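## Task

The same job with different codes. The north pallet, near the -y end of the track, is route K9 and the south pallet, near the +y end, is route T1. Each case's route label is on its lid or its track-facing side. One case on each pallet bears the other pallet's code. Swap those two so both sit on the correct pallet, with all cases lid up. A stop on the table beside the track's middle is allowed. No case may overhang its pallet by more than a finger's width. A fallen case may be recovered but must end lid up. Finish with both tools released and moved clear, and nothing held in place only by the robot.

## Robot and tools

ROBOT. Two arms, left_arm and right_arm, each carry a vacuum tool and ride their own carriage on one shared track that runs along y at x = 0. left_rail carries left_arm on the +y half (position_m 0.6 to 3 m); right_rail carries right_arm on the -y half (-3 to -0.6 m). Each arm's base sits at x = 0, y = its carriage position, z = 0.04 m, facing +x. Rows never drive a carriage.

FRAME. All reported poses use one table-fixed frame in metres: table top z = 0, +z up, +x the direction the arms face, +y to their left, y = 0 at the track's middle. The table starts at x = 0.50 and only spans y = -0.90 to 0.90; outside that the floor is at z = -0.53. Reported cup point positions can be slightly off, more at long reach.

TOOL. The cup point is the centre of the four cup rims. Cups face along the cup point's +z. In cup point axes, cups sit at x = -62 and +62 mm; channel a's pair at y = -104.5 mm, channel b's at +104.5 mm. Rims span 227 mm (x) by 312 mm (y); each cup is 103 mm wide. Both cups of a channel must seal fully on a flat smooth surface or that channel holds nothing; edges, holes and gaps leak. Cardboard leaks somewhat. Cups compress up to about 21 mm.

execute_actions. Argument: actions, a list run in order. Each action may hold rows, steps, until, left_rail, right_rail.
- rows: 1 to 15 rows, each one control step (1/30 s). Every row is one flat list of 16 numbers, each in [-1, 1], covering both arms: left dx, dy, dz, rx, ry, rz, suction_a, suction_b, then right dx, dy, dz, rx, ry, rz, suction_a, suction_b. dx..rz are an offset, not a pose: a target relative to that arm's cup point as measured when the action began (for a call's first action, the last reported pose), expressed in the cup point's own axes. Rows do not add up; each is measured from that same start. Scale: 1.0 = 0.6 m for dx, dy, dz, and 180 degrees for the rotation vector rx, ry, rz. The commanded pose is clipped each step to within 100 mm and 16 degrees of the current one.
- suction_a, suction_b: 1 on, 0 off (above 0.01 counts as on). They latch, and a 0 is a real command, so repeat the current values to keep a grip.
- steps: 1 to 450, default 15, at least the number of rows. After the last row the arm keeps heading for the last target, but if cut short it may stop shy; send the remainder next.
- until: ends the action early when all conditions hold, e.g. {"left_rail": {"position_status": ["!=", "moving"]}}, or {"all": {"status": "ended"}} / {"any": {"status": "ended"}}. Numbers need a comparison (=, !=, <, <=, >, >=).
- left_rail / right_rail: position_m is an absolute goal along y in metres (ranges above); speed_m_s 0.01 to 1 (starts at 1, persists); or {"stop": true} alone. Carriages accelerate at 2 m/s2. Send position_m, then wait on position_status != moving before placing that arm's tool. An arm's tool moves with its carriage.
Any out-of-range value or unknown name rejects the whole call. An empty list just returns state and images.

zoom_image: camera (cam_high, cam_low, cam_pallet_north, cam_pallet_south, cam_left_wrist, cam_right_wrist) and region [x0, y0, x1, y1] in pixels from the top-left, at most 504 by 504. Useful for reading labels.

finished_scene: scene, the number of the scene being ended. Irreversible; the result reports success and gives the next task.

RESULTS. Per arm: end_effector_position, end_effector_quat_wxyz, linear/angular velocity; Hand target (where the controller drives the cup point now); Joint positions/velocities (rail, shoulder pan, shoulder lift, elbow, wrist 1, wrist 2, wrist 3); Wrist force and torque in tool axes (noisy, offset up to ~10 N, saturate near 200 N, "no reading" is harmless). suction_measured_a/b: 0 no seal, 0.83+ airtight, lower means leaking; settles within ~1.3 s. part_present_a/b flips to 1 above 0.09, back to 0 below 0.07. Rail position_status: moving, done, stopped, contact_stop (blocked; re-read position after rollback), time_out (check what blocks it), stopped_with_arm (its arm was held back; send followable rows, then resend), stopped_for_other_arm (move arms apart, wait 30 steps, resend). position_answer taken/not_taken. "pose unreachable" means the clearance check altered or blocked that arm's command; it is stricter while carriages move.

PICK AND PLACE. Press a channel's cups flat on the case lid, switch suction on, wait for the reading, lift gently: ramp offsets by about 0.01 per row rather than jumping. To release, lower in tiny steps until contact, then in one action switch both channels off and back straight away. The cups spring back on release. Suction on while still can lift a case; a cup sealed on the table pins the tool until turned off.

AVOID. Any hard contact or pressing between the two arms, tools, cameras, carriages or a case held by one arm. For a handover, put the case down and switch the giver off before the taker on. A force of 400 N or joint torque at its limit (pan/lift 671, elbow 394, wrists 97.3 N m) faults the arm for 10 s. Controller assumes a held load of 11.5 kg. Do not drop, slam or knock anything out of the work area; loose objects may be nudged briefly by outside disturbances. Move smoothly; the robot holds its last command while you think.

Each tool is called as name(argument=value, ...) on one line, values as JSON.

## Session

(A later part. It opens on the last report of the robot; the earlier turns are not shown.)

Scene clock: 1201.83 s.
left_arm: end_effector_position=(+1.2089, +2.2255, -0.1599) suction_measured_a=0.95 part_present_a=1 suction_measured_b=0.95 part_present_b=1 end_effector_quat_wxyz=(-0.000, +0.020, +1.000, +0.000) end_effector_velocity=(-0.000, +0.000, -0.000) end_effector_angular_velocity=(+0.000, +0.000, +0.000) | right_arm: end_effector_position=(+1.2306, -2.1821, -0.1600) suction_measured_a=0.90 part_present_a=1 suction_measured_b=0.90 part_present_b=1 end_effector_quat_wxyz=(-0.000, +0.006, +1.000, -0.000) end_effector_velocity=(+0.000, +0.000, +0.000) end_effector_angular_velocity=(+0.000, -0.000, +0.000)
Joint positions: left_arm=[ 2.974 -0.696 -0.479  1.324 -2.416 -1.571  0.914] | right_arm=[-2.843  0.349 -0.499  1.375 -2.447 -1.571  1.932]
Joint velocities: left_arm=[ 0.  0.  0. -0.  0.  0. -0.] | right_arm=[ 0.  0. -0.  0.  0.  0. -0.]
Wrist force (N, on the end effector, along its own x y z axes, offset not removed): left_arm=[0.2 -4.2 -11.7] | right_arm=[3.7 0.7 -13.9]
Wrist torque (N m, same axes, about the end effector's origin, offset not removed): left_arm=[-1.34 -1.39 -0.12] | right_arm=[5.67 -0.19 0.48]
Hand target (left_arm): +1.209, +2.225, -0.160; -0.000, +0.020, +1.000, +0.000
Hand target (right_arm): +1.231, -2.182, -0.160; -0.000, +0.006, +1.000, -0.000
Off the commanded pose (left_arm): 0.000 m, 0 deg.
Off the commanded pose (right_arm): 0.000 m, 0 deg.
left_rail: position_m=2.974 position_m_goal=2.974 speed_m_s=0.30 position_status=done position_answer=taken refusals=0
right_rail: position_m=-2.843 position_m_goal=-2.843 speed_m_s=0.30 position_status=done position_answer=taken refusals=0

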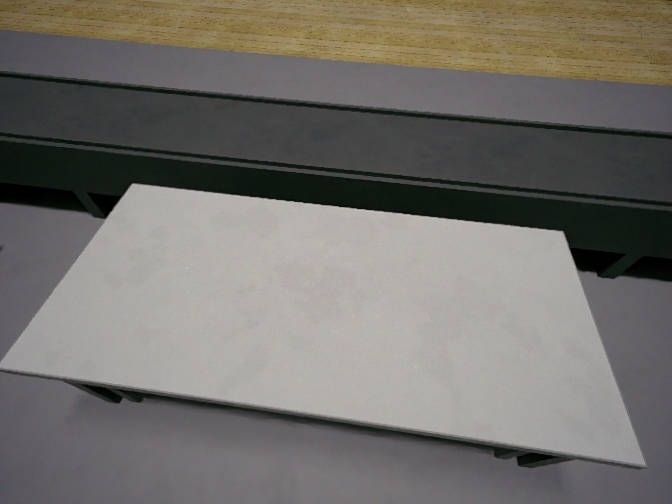

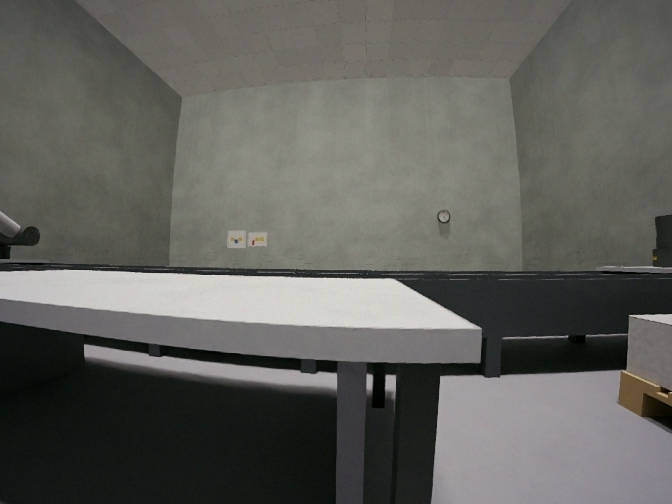

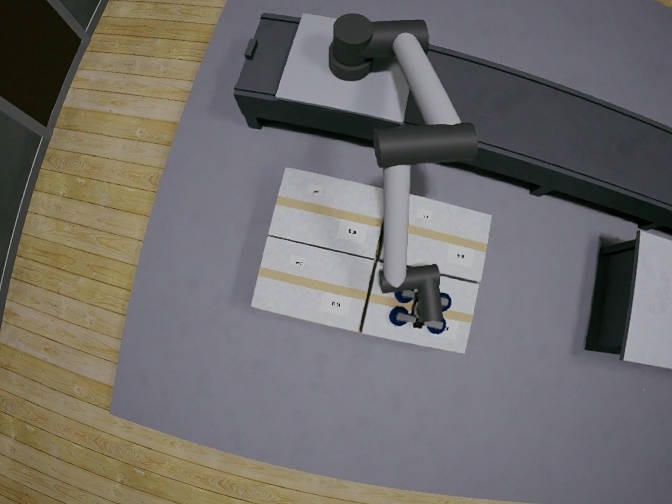

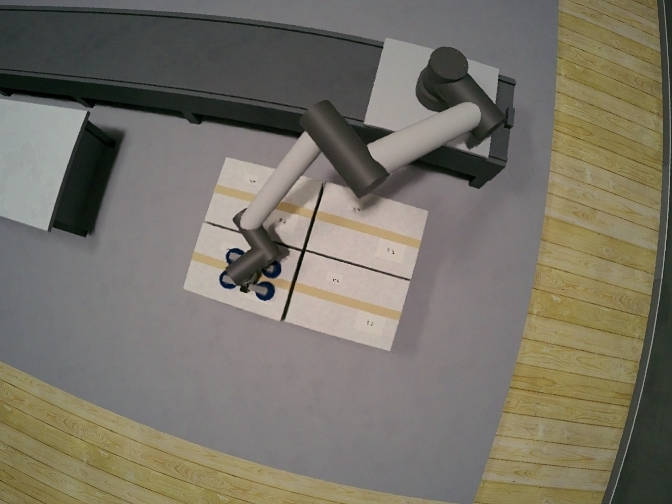

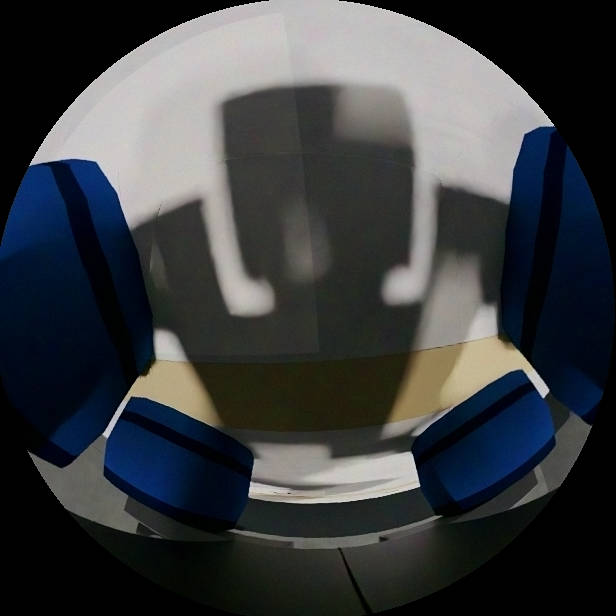

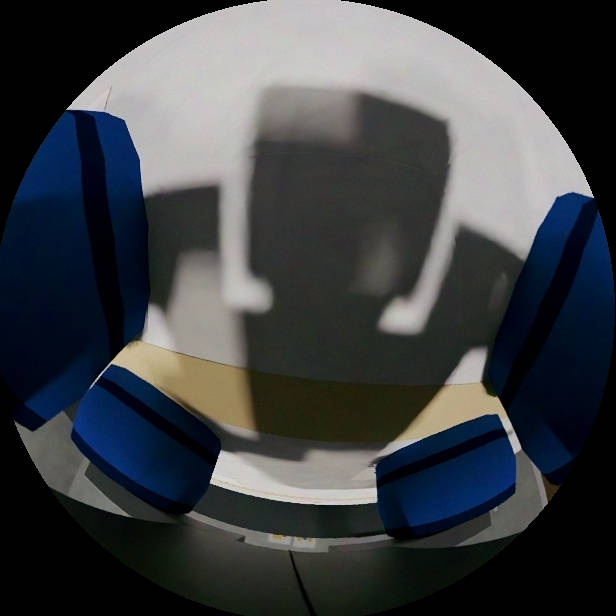

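No touch yet. Lower 2 mm.

execute_actions(actions=[{"rows": [[0,0,0.0033,0,0,0,1,1, 0,0,0.0033,0,0,0,1,1]], "steps": 1}])

Scene clock: 1209.43 s.
left_arm: end_effector_position=(+1.2089, +2.2255, -0.1599) suction_measured_a=0.95 part_present_a=1 suction_measured_b=0.95 part_present_b=1 end_effector_quat_wxyz=(-0.000, +0.020, +1.000, +0.000) end_effector_velocity=(-0.000, +0.000, -0.000) end_effector_angular_velocity=(+0.000, +0.000, -0.000) | right_arm: end_effector_position=(+1.2306, -2.1821, -0.1600) suction_measured_a=0.90 part_present_a=1 suction_measured_b=0.90 part_present_b=1 end_effector_quat_wxyz=(-0.000, +0.006, +1.000, -0.000) end_effector_velocity=(-0.000, -0.000, -0.000) end_effector_angular_velocity=(-0.000, +0.000, -0.000)
Joint positions: left_arm=[ 2.974 -0.696 -0.479  1.324 -2.416 -1.571  0.914] | right_arm=[-2.843  0.349 -0.499  1.375 -2.447 -1.571  1.932]
Joint velocities: left_arm=[ 0. -0.  0. -0.  0.  0.  0.] | right_arm=[ 0.  0.  0. -0. -0. -0.  0.]
Wrist force (N, on the end effector, along its own x y z axes, offset not removed): left_arm=[-4.5 -3.9 -4.2] | right_arm=[2.3 -0.4 -11.7]
Wrist torque (N m, same axes, about the end effector's origin, offset not removed): left_arm=[-1.42 -0.86 -0.01] | right_arm=[5.52 0.05 0.58]
Hand target (left_arm): +1.209, +2.225, -0.162; -0.000, +0.020, +1.000, +0.000
Hand target (right_arm): +1.231, -2.182, -0.162; -0.000, +0.006, +1.000, -0.000
Off the commanded pose (left_arm): 0.002 m, 0 deg.
Off the commanded pose (right_arm): 0.002 m, 0 deg.
left_rail: position_m=2.974 position_m_goal=2.974 speed_m_s=0.30 position_status=done position_answer=taken refusals=0
right_rail: position_m=-2.843 position_m_goal=-2.843 speed_m_s=0.30 position_status=done position_answer=taken refusals=0

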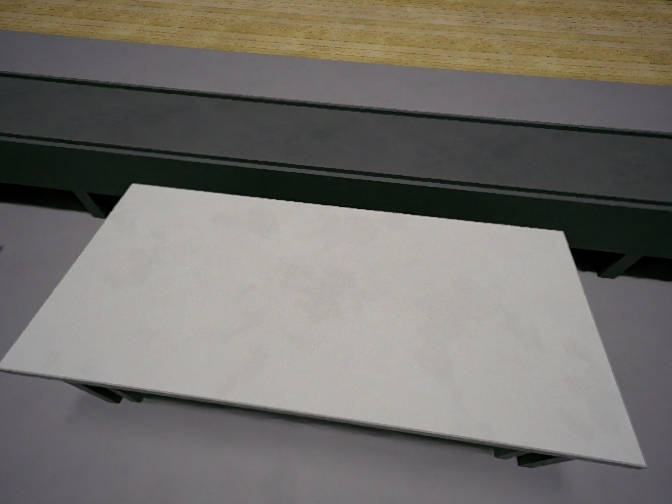

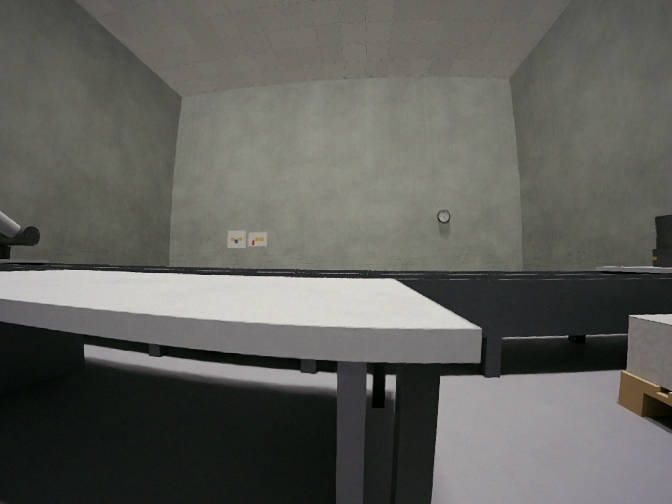

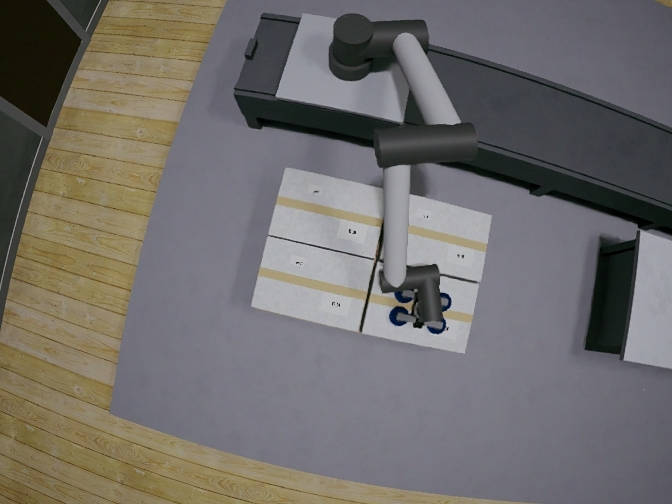

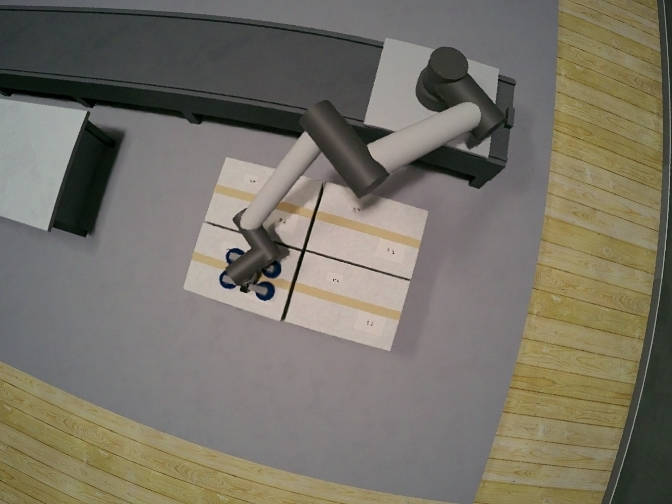

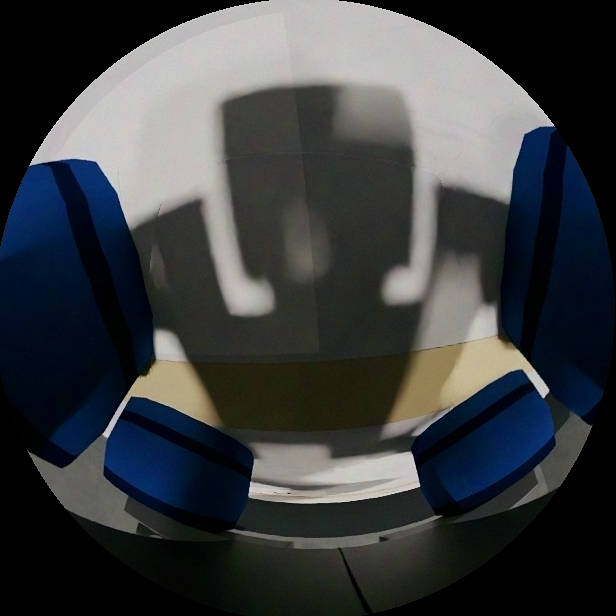

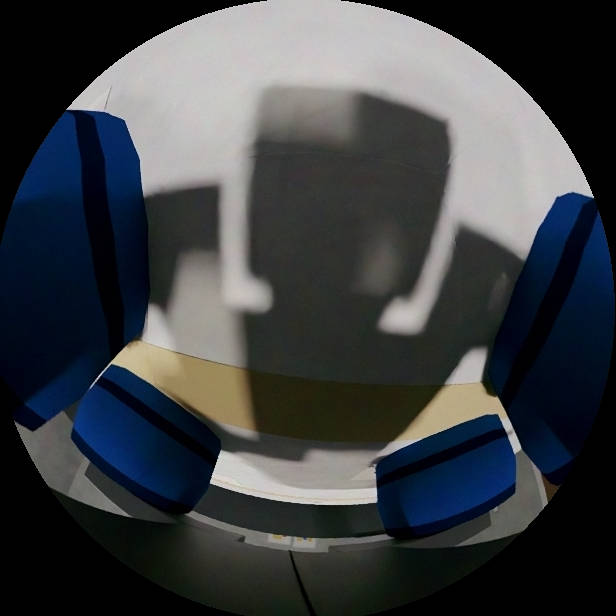

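execute_actions(actions=[])

zoom_image(camera="cam_pallet_north", region=[350, 245, 490, 365])

zoom_image(camera="cam_pallet_south", region=[175, 210, 315, 330])

Scene clock: 1217.67 s.
left_arm: end_effector_position=(+1.2089, +2.2255, -0.1619) suction_measured_a=0.95 part_present_a=1 suction_measured_b=0.95 part_present_b=1 end_effector_quat_wxyz=(-0.000, +0.020, +1.000, +0.000) end_effector_velocity=(-0.000, +0.000, -0.000) end_effector_angular_velocity=(+0.000, +0.000, -0.000) | right_arm: end_effector_position=(+1.2306, -2.1821, -0.1620) suction_measured_a=0.90 part_present_a=1 suction_measured_b=0.90 part_present_b=1 end_effector_quat_wxyz=(-0.000, +0.006, +1.000, -0.000) end_effector_velocity=(+0.000, +0.000, -0.000) end_effector_angular_velocity=(+0.000, -0.000, +0.000)
Joint positions: left_arm=[ 2.974 -0.696 -0.477  1.324 -2.417 -1.571  0.914] | right_arm=[-2.843  0.349 -0.497  1.375 -2.449 -1.571  1.932]
Joint velocities: left_arm=[ 0. -0.  0. -0. -0.  0.  0.] | right_arm=[ 0. -0.  0. -0. -0.  0. -0.]
Wrist force (N, on the end effector, along its own x y z axes, offset not removed): left_arm=[2.9 -0.1 -5.5] | right_arm=[1.0 -4.8 -12.5]
Wrist torque (N m, same axes, about the end effector's origin, offset not removed): left_arm=[-0.89 -1.74 -0.18] | right_arm=[5.06 0.09 0.48]
Hand target (left_arm): +1.209, +2.225, -0.162; -0.000, +0.020, +1.000, +0.000
Hand target (right_arm): +1.231, -2.182, -0.162; -0.000, +0.006, +1.000, -0.000
Off the commanded pose (left_arm): 0.000 m, 0 deg.
Off the commanded pose (right_arm): 0.000 m, 0 deg.
left_rail: position_m=2.974 position_m_goal=2.974 speed_m_s=0.30 position_status=done position_answer=taken refusals=0
right_rail: position_m=-2.843 position_m_goal=-2.843 speed_m_s=0.30 position_status=done position_answer=taken refusals=0

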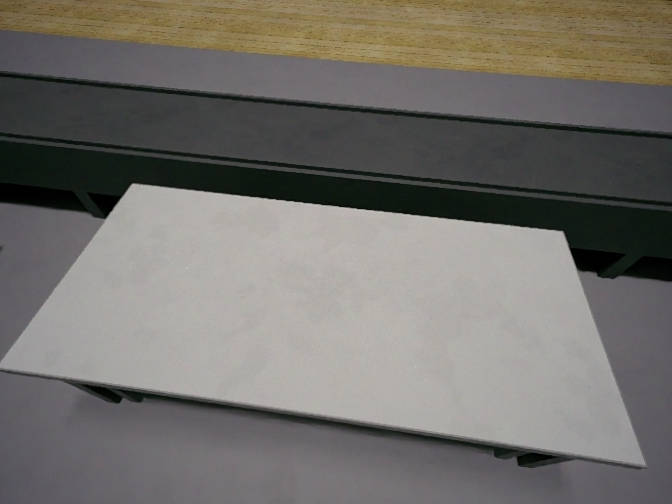

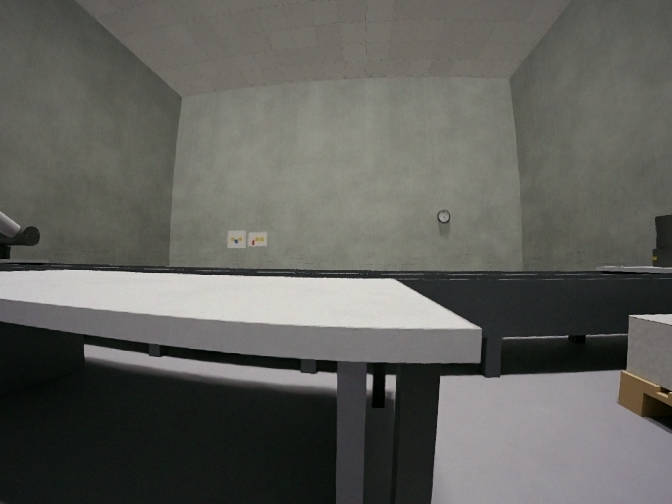

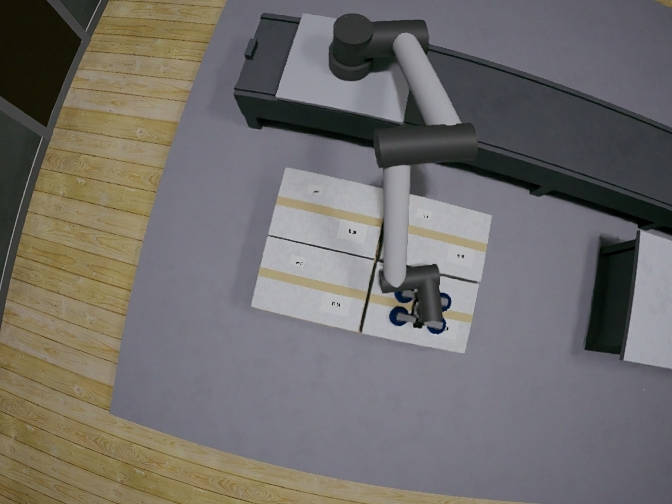

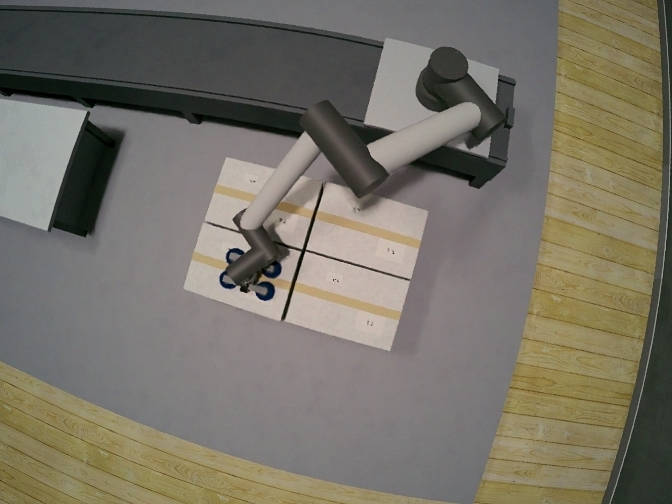

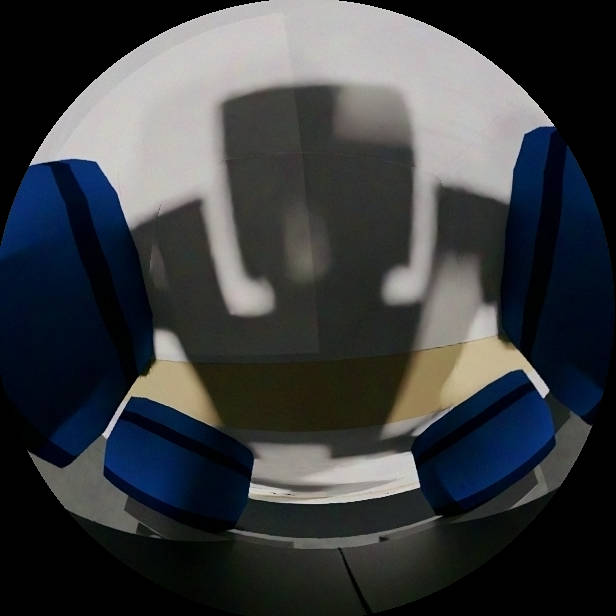

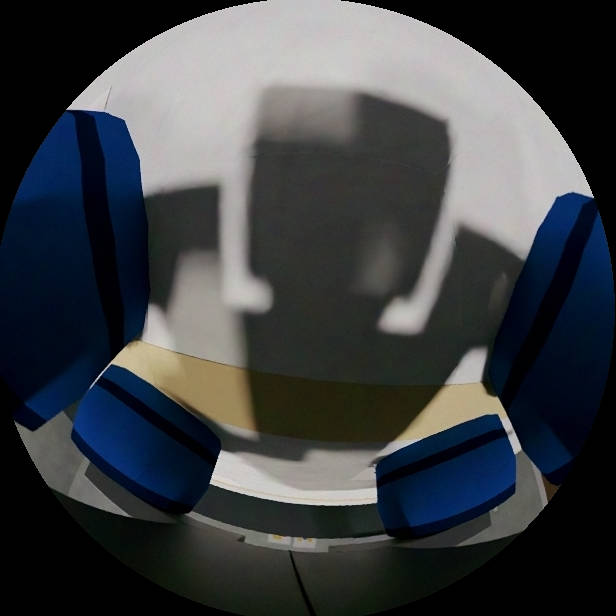

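Region (350, 245, 490, 365) of cam_pallet_north's 672x504 image, scaled by 3.600, with more detail than that image has; it fills the top 432 rows of this view, and the rest is white.

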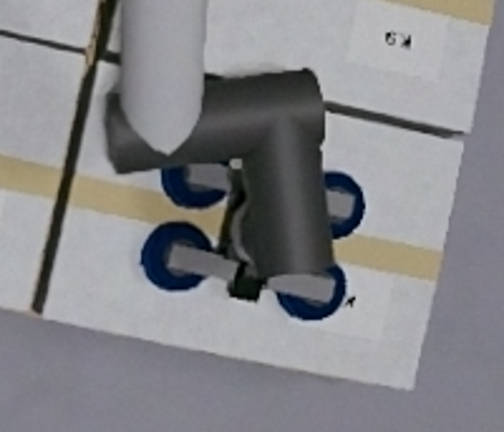

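Region (175, 210, 315, 330) of cam_pallet_south's 672x504 image, scaled by 3.600, with more detail than that image has; it fills the top 432 rows of this view, and the rest is white.

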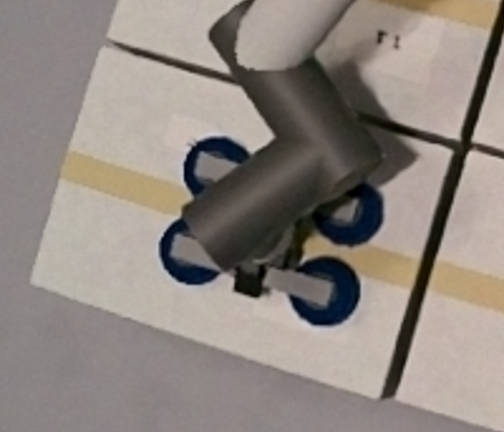

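execute_actions(actions=[{"rows": [[0,0,0.0025,0,0,0,1,1, 0,0,0.0025,0,0,0,1,1]], "steps": 1}])

Scene clock: 1229.17 s.
left_arm: end_effector_position=(+1.2089, +2.2255, -0.1619) suction_measured_a=0.95 part_present_a=1 suction_measured_b=0.95 part_present_b=1 end_effector_quat_wxyz=(-0.000, +0.020, +1.000, +0.000) end_effector_velocity=(-0.000, +0.000, -0.000) end_effector_angular_velocity=(+0.000, +0.000, +0.000) | right_arm: end_effector_position=(+1.2306, -2.1821, -0.1620) suction_measured_a=0.90 part_present_a=1 suction_measured_b=0.90 part_present_b=1 end_effector_quat_wxyz=(-0.000, +0.006, +1.000, -0.000) end_effector_velocity=(-0.000, -0.000, -0.000) end_effector_angular_velocity=(-0.000, +0.000, -0.000)
Joint positions: left_arm=[ 2.974 -0.696 -0.477  1.324 -2.417 -1.571  0.914] | right_arm=[-2.843  0.349 -0.497  1.375 -2.449 -1.571  1.932]
Joint velocities: left_arm=[ 0.  0.  0. -0. -0.  0. -0.] | right_arm=[ 0. -0.  0. -0. -0. -0.  0.]
Wrist force (N, on the end effector, along its own x y z axes, offset not removed): left_arm=[1.7 0.6 -11.0] | right_arm=[3.4 -5.6 -12.8]
Wrist torque (N m, same axes, about the end effector's origin, offset not removed): left_arm=[-0.88 -1.46 -0.04] | right_arm=[4.72 -0.08 0.53]
Hand target (left_arm): +1.209, +2.225, -0.163; -0.000, +0.020, +1.000, +0.000
Hand target (right_arm): +1.231, -2.182, -0.164; -0.000, +0.006, +1.000, -0.000
Off the commanded pose (left_arm): 0.001 m, 0 deg.
Off the commanded pose (right_arm): 0.001 m, 0 deg.
left_rail: position_m=2.974 position_m_goal=2.974 speed_m_s=0.30 position_status=done position_answer=taken refusals=0
right_rail: position_m=-2.843 position_m_goal=-2.843 speed_m_s=0.30 position_status=done position_answer=taken refusals=0

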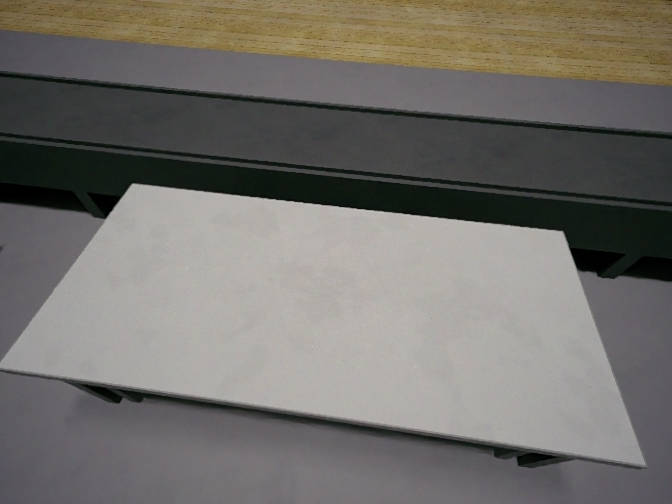

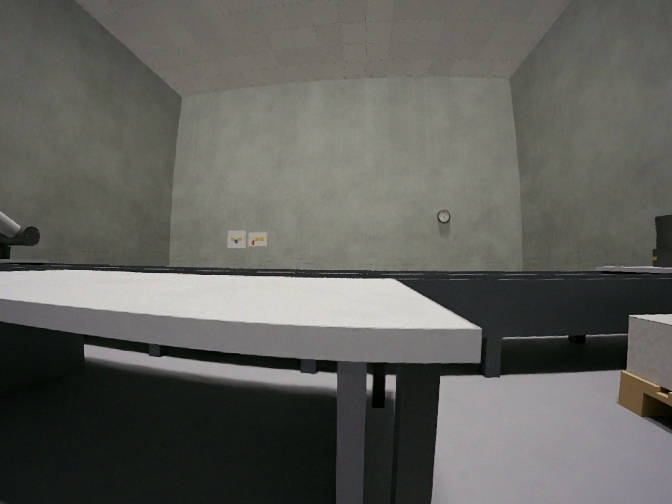

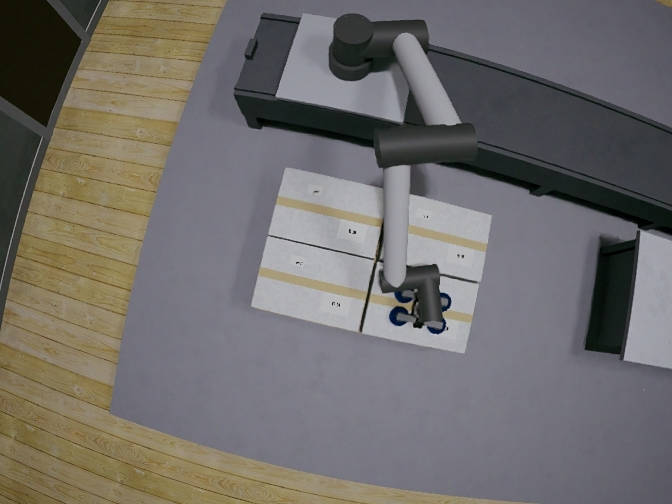

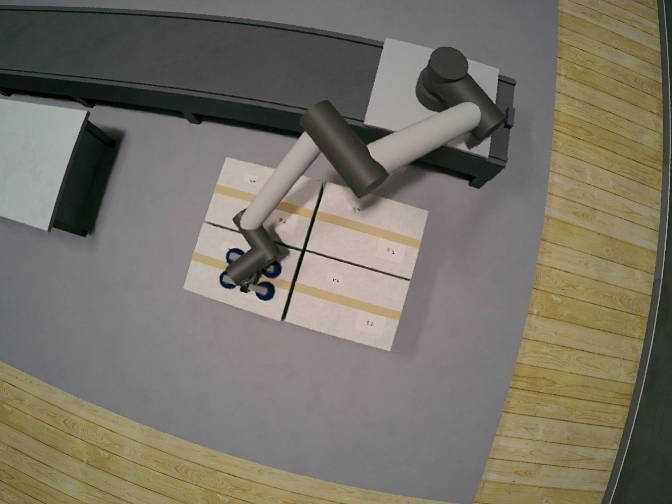

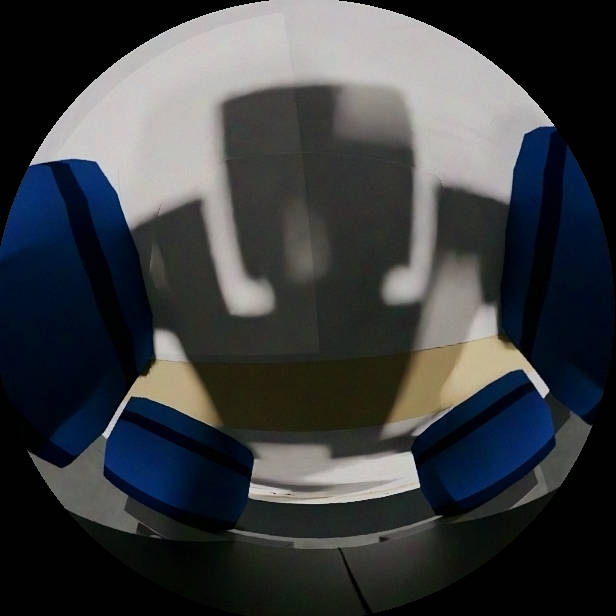

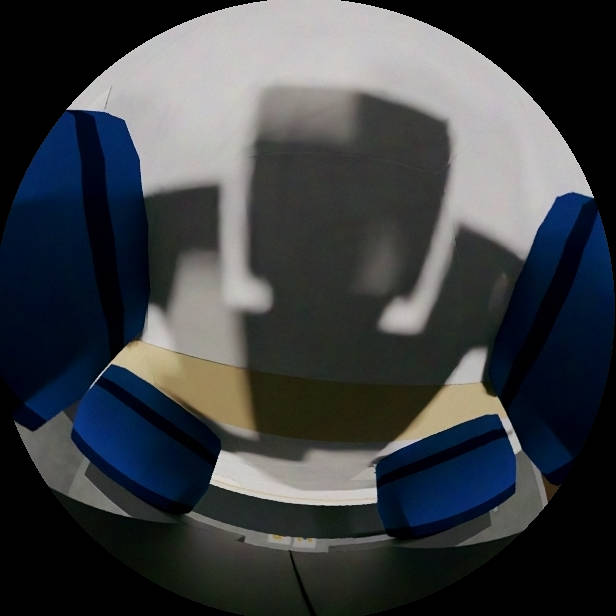

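execute_actions(actions=[])

Scene clock: 1234.07 s.
left_arm: end_effector_position=(+1.2089, +2.2255, -0.1634) suction_measured_a=0.95 part_present_a=1 suction_measured_b=0.95 part_present_b=1 end_effector_quat_wxyz=(-0.000, +0.020, +1.000, +0.000) end_effector_velocity=(-0.000, +0.000, -0.000) end_effector_angular_velocity=(+0.000, +0.000, -0.000) | right_arm: end_effector_position=(+1.2306, -2.1821, -0.1635) suction_measured_a=0.90 part_present_a=1 suction_measured_b=0.90 part_present_b=1 end_effector_quat_wxyz=(-0.000, +0.006, +1.000, -0.000) end_effector_velocity=(-0.000, -0.000, -0.000) end_effector_angular_velocity=(-0.000, +0.000, -0.000)
Joint positions: left_arm=[ 2.974 -0.696 -0.476  1.323 -2.418 -1.571  0.914] | right_arm=[-2.843  0.349 -0.495  1.374 -2.45  -1.571  1.932]
Joint velocities: left_arm=[ 0.  0.  0.  0.  0. -0.  0.] | right_arm=[ 0.  0.  0.  0.  0. -0.  0.]
Wrist force (N, on the end effector, along its own x y z axes, offset not removed): left_arm=[-0.6 2.0 -41.8] | right_arm=[9.2 -18.6 -64.7]
Wrist torque (N m, same axes, about the end effector's origin, offset not removed): left_arm=[6.99 -4.76 0.45] | right_arm=[-7.88 -5.87 -0.74]
Hand target (left_arm): +1.209, +2.225, -0.163; -0.000, +0.020, +1.000, +0.000
Hand target (right_arm): +1.231, -2.182, -0.164; -0.000, +0.006, +1.000, -0.000
Off the commanded pose (left_arm): 0.000 m, 0 deg.
Off the commanded pose (right_arm): 0.000 m, 0 deg.
left_rail: position_m=2.974 position_m_goal=2.974 speed_m_s=0.30 position_status=done position_answer=taken refusals=0
right_rail: position_m=-2.843 position_m_goal=-2.843 speed_m_s=0.30 position_status=done position_answer=taken refusals=0

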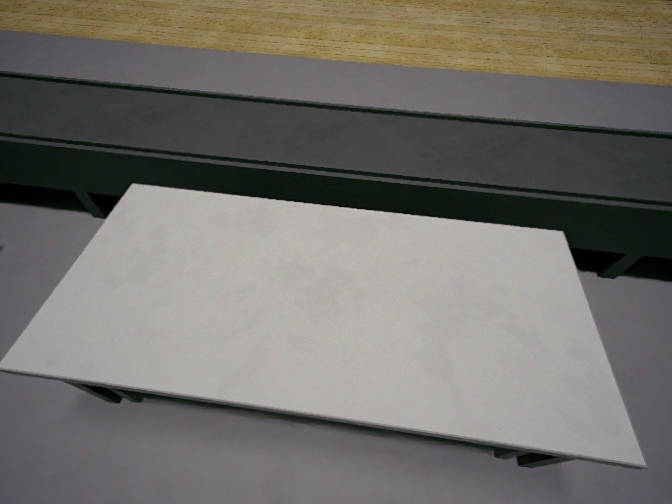

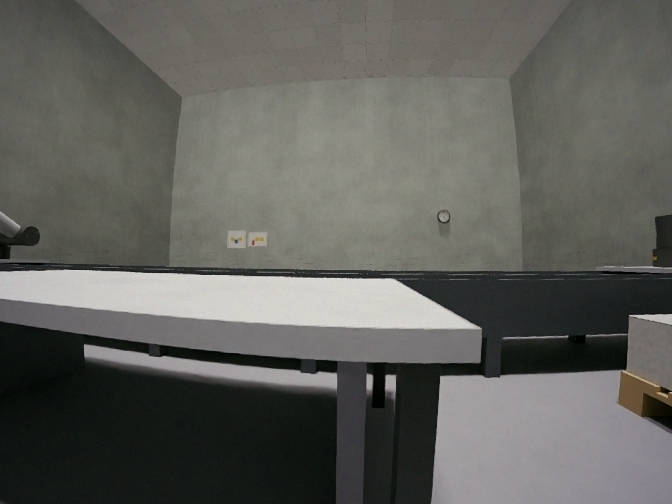

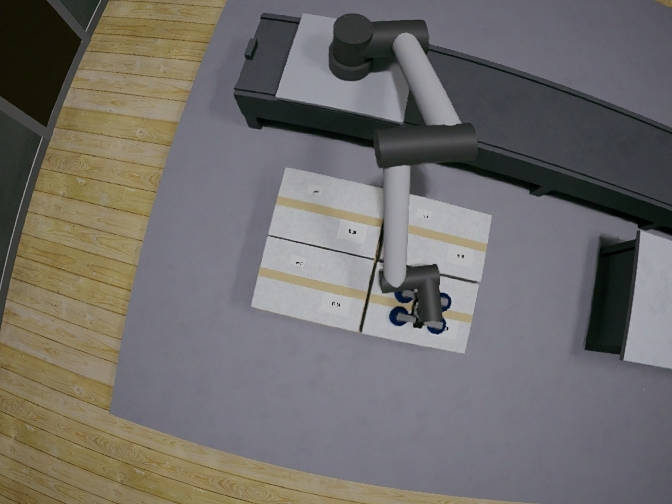

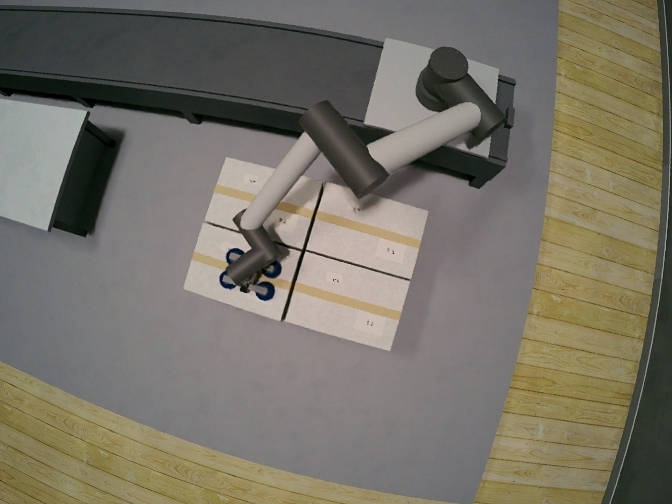

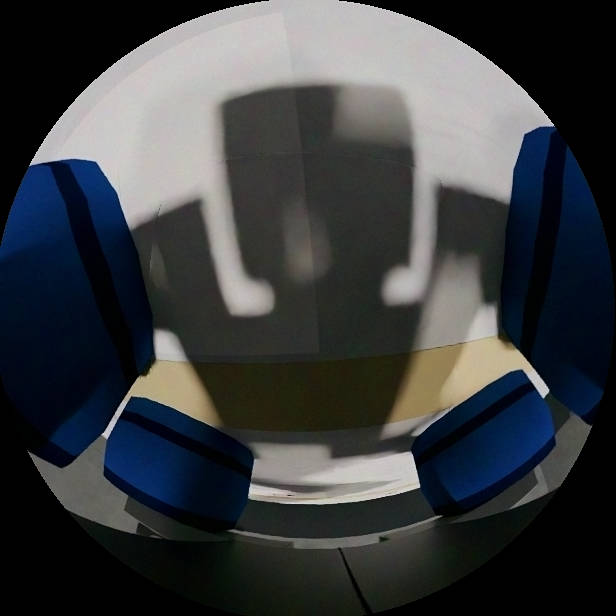

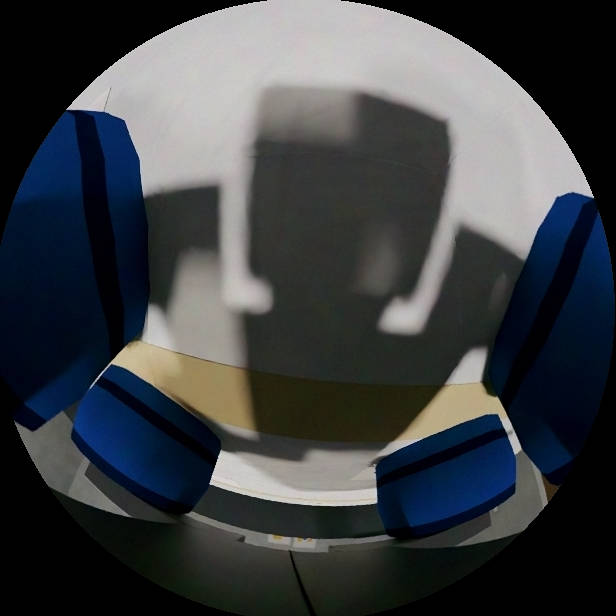

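execute_actions(actions=[{"rows": [[0,0,0,0,0,0,0,0, 0,0,0,0,0,0,0,0],[0,0,-0.0008,0,0,0,0,0, 0,0,-0.0008,0,0,0,0,0],[0,0,-0.0025,0,0,0,0,0, 0,0,-0.0025,0,0,0,0,0],[0,0,-0.005,0,0,0,0,0, 0,0,-0.005,0,0,0,0,0],[0,0,-0.0092,0,0,0,0,0, 0,0,-0.0092,0,0,0,0,0],[0,0,-0.015,0,0,0,0,0, 0,0,-0.015,0,0,0,0,0],[0,0,-0.0217,0,0,0,0,0, 0,0,-0.0217,0,0,0,0,0],[0,0,-0.03,0,0,0,0,0, 0,0,-0.03,0,0,0,0,0],[0,0,-0.04,0,0,0,0,0, 0,0,-0.04,0,0,0,0,0],[0,0,-0.0517,0,0,0,0,0, 0,0,-0.0517,0,0,0,0,0],[0,0,-0.066,0,0,0,0,0, 0,0,-0.066,0,0,0,0,0],[0,0,-0.09,0,0,0,0,0, 0,0,-0.09,0,0,0,0,0],[0,0,-0.125,0,0,0,0,0, 0,0,-0.125,0,0,0,0,0],[0,0,-0.17,0,0,0,0,0, 0,0,-0.17,0,0,0,0,0],[0,0,-0.225,0,0,0,0,0, 0,0,-0.225,0,0,0,0,0]], "steps": 15}])

Scene clock: 1262.97 s.
left_arm: end_effector_position=(+1.2085, +2.2258, -0.1145) suction_measured_a=0.00 part_present_a=0 suction_measured_b=0.00 part_present_b=0 end_effector_quat_wxyz=(-0.001, +0.020, +1.000, +0.001) end_effector_velocity=(+0.007, -0.005, +0.431) end_effector_angular_velocity=(-0.000, -0.000, +0.001) | right_arm: end_effector_position=(+1.2299, -2.1822, -0.1147) suction_measured_a=0.00 part_present_a=0 suction_measured_b=0.00 part_present_b=0 end_effector_quat_wxyz=(-0.001, +0.006, +1.000, -0.001) end_effector_velocity=(+0.005, +0.005, +0.428) end_effector_angular_velocity=(+0.000, +0.001, +0.000)
Joint positions: left_arm=[ 2.974 -0.696 -0.519  1.333 -2.382 -1.571  0.914] | right_arm=[-2.843  0.349 -0.539  1.385 -2.413 -1.571  1.932]
Joint velocities: left_arm=[ 0.     0.001 -0.367  0.055  0.312 -0.    -0.   ] | right_arm=[ 0.     0.002 -0.372  0.056  0.317  0.001  0.002]
Wrist force (N, on the end effector, along its own x y z axes, offset not removed): left_arm=[0.2 -2.6 7.2] | right_arm=[4.8 -8.5 4.4]
Wrist torque (N m, same axes, about the end effector's origin, offset not removed): left_arm=[-0.25 0.07 -0.02] | right_arm=[-0.86 -0.38 0.53]
Hand target (left_arm): +1.211, +2.225, -0.033; +0.000, +0.020, +1.000, -0.000
Hand target (right_arm): +1.232, -2.181, -0.033; +0.001, +0.006, +1.000, +0.000
Off the commanded pose (left_arm): 0.086 m, 0 deg.
Off the commanded pose (right_arm): 0.086 m, 0 deg.
left_rail: position_m=2.974 position_m_goal=2.974 speed_m_s=0.30 position_status=done position_answer=taken refusals=0
right_rail: position_m=-2.843 position_m_goal=-2.843 speed_m_s=0.30 position_status=done position_answer=taken refusals=0

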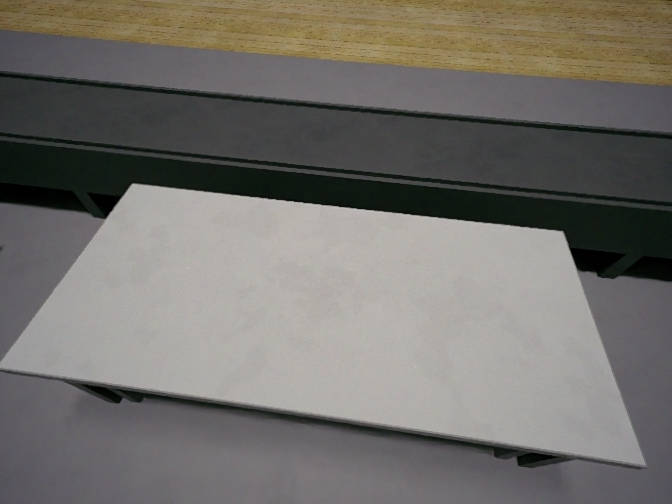

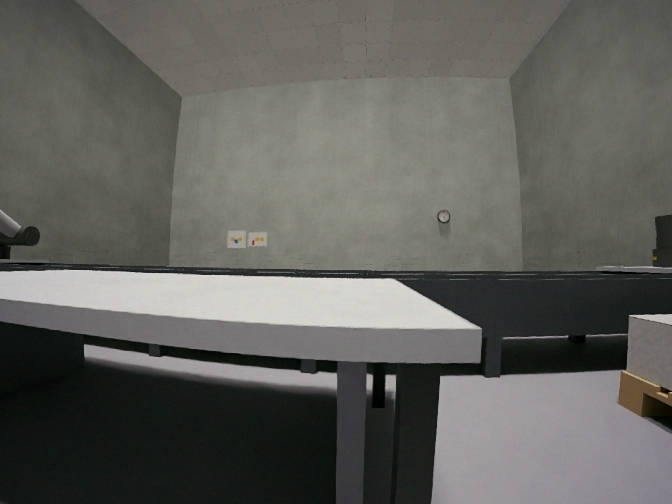

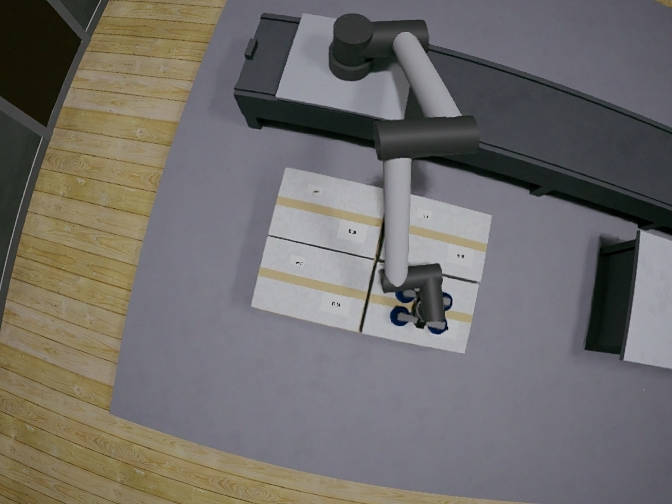

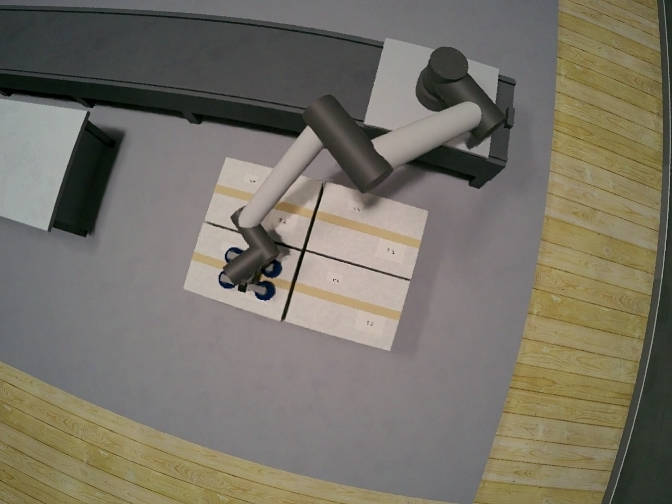

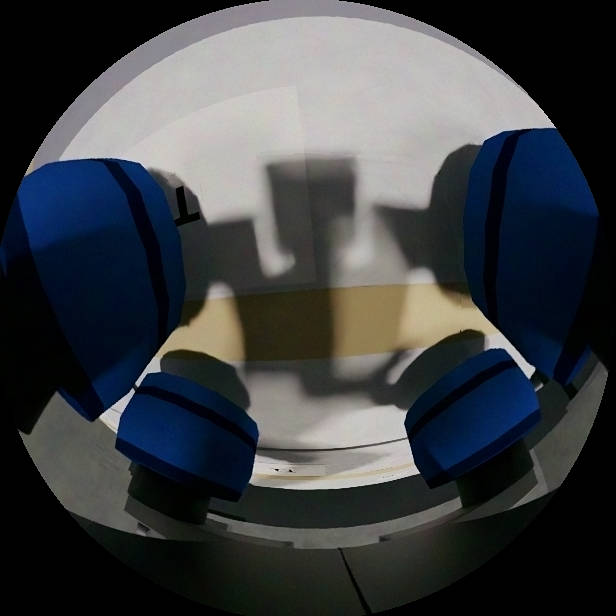

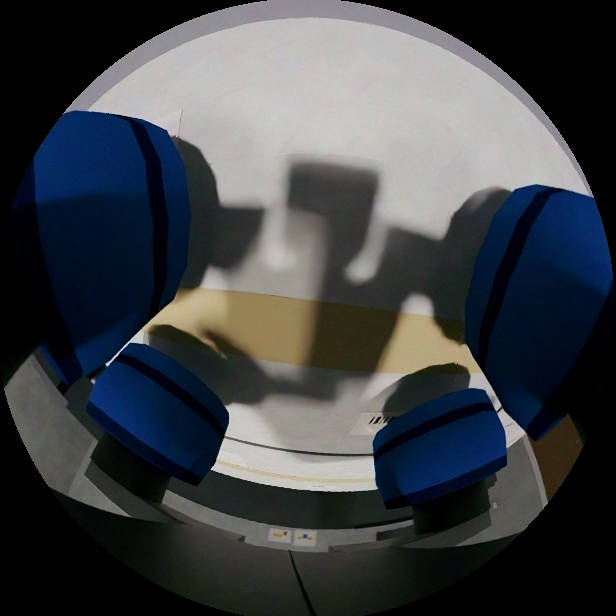

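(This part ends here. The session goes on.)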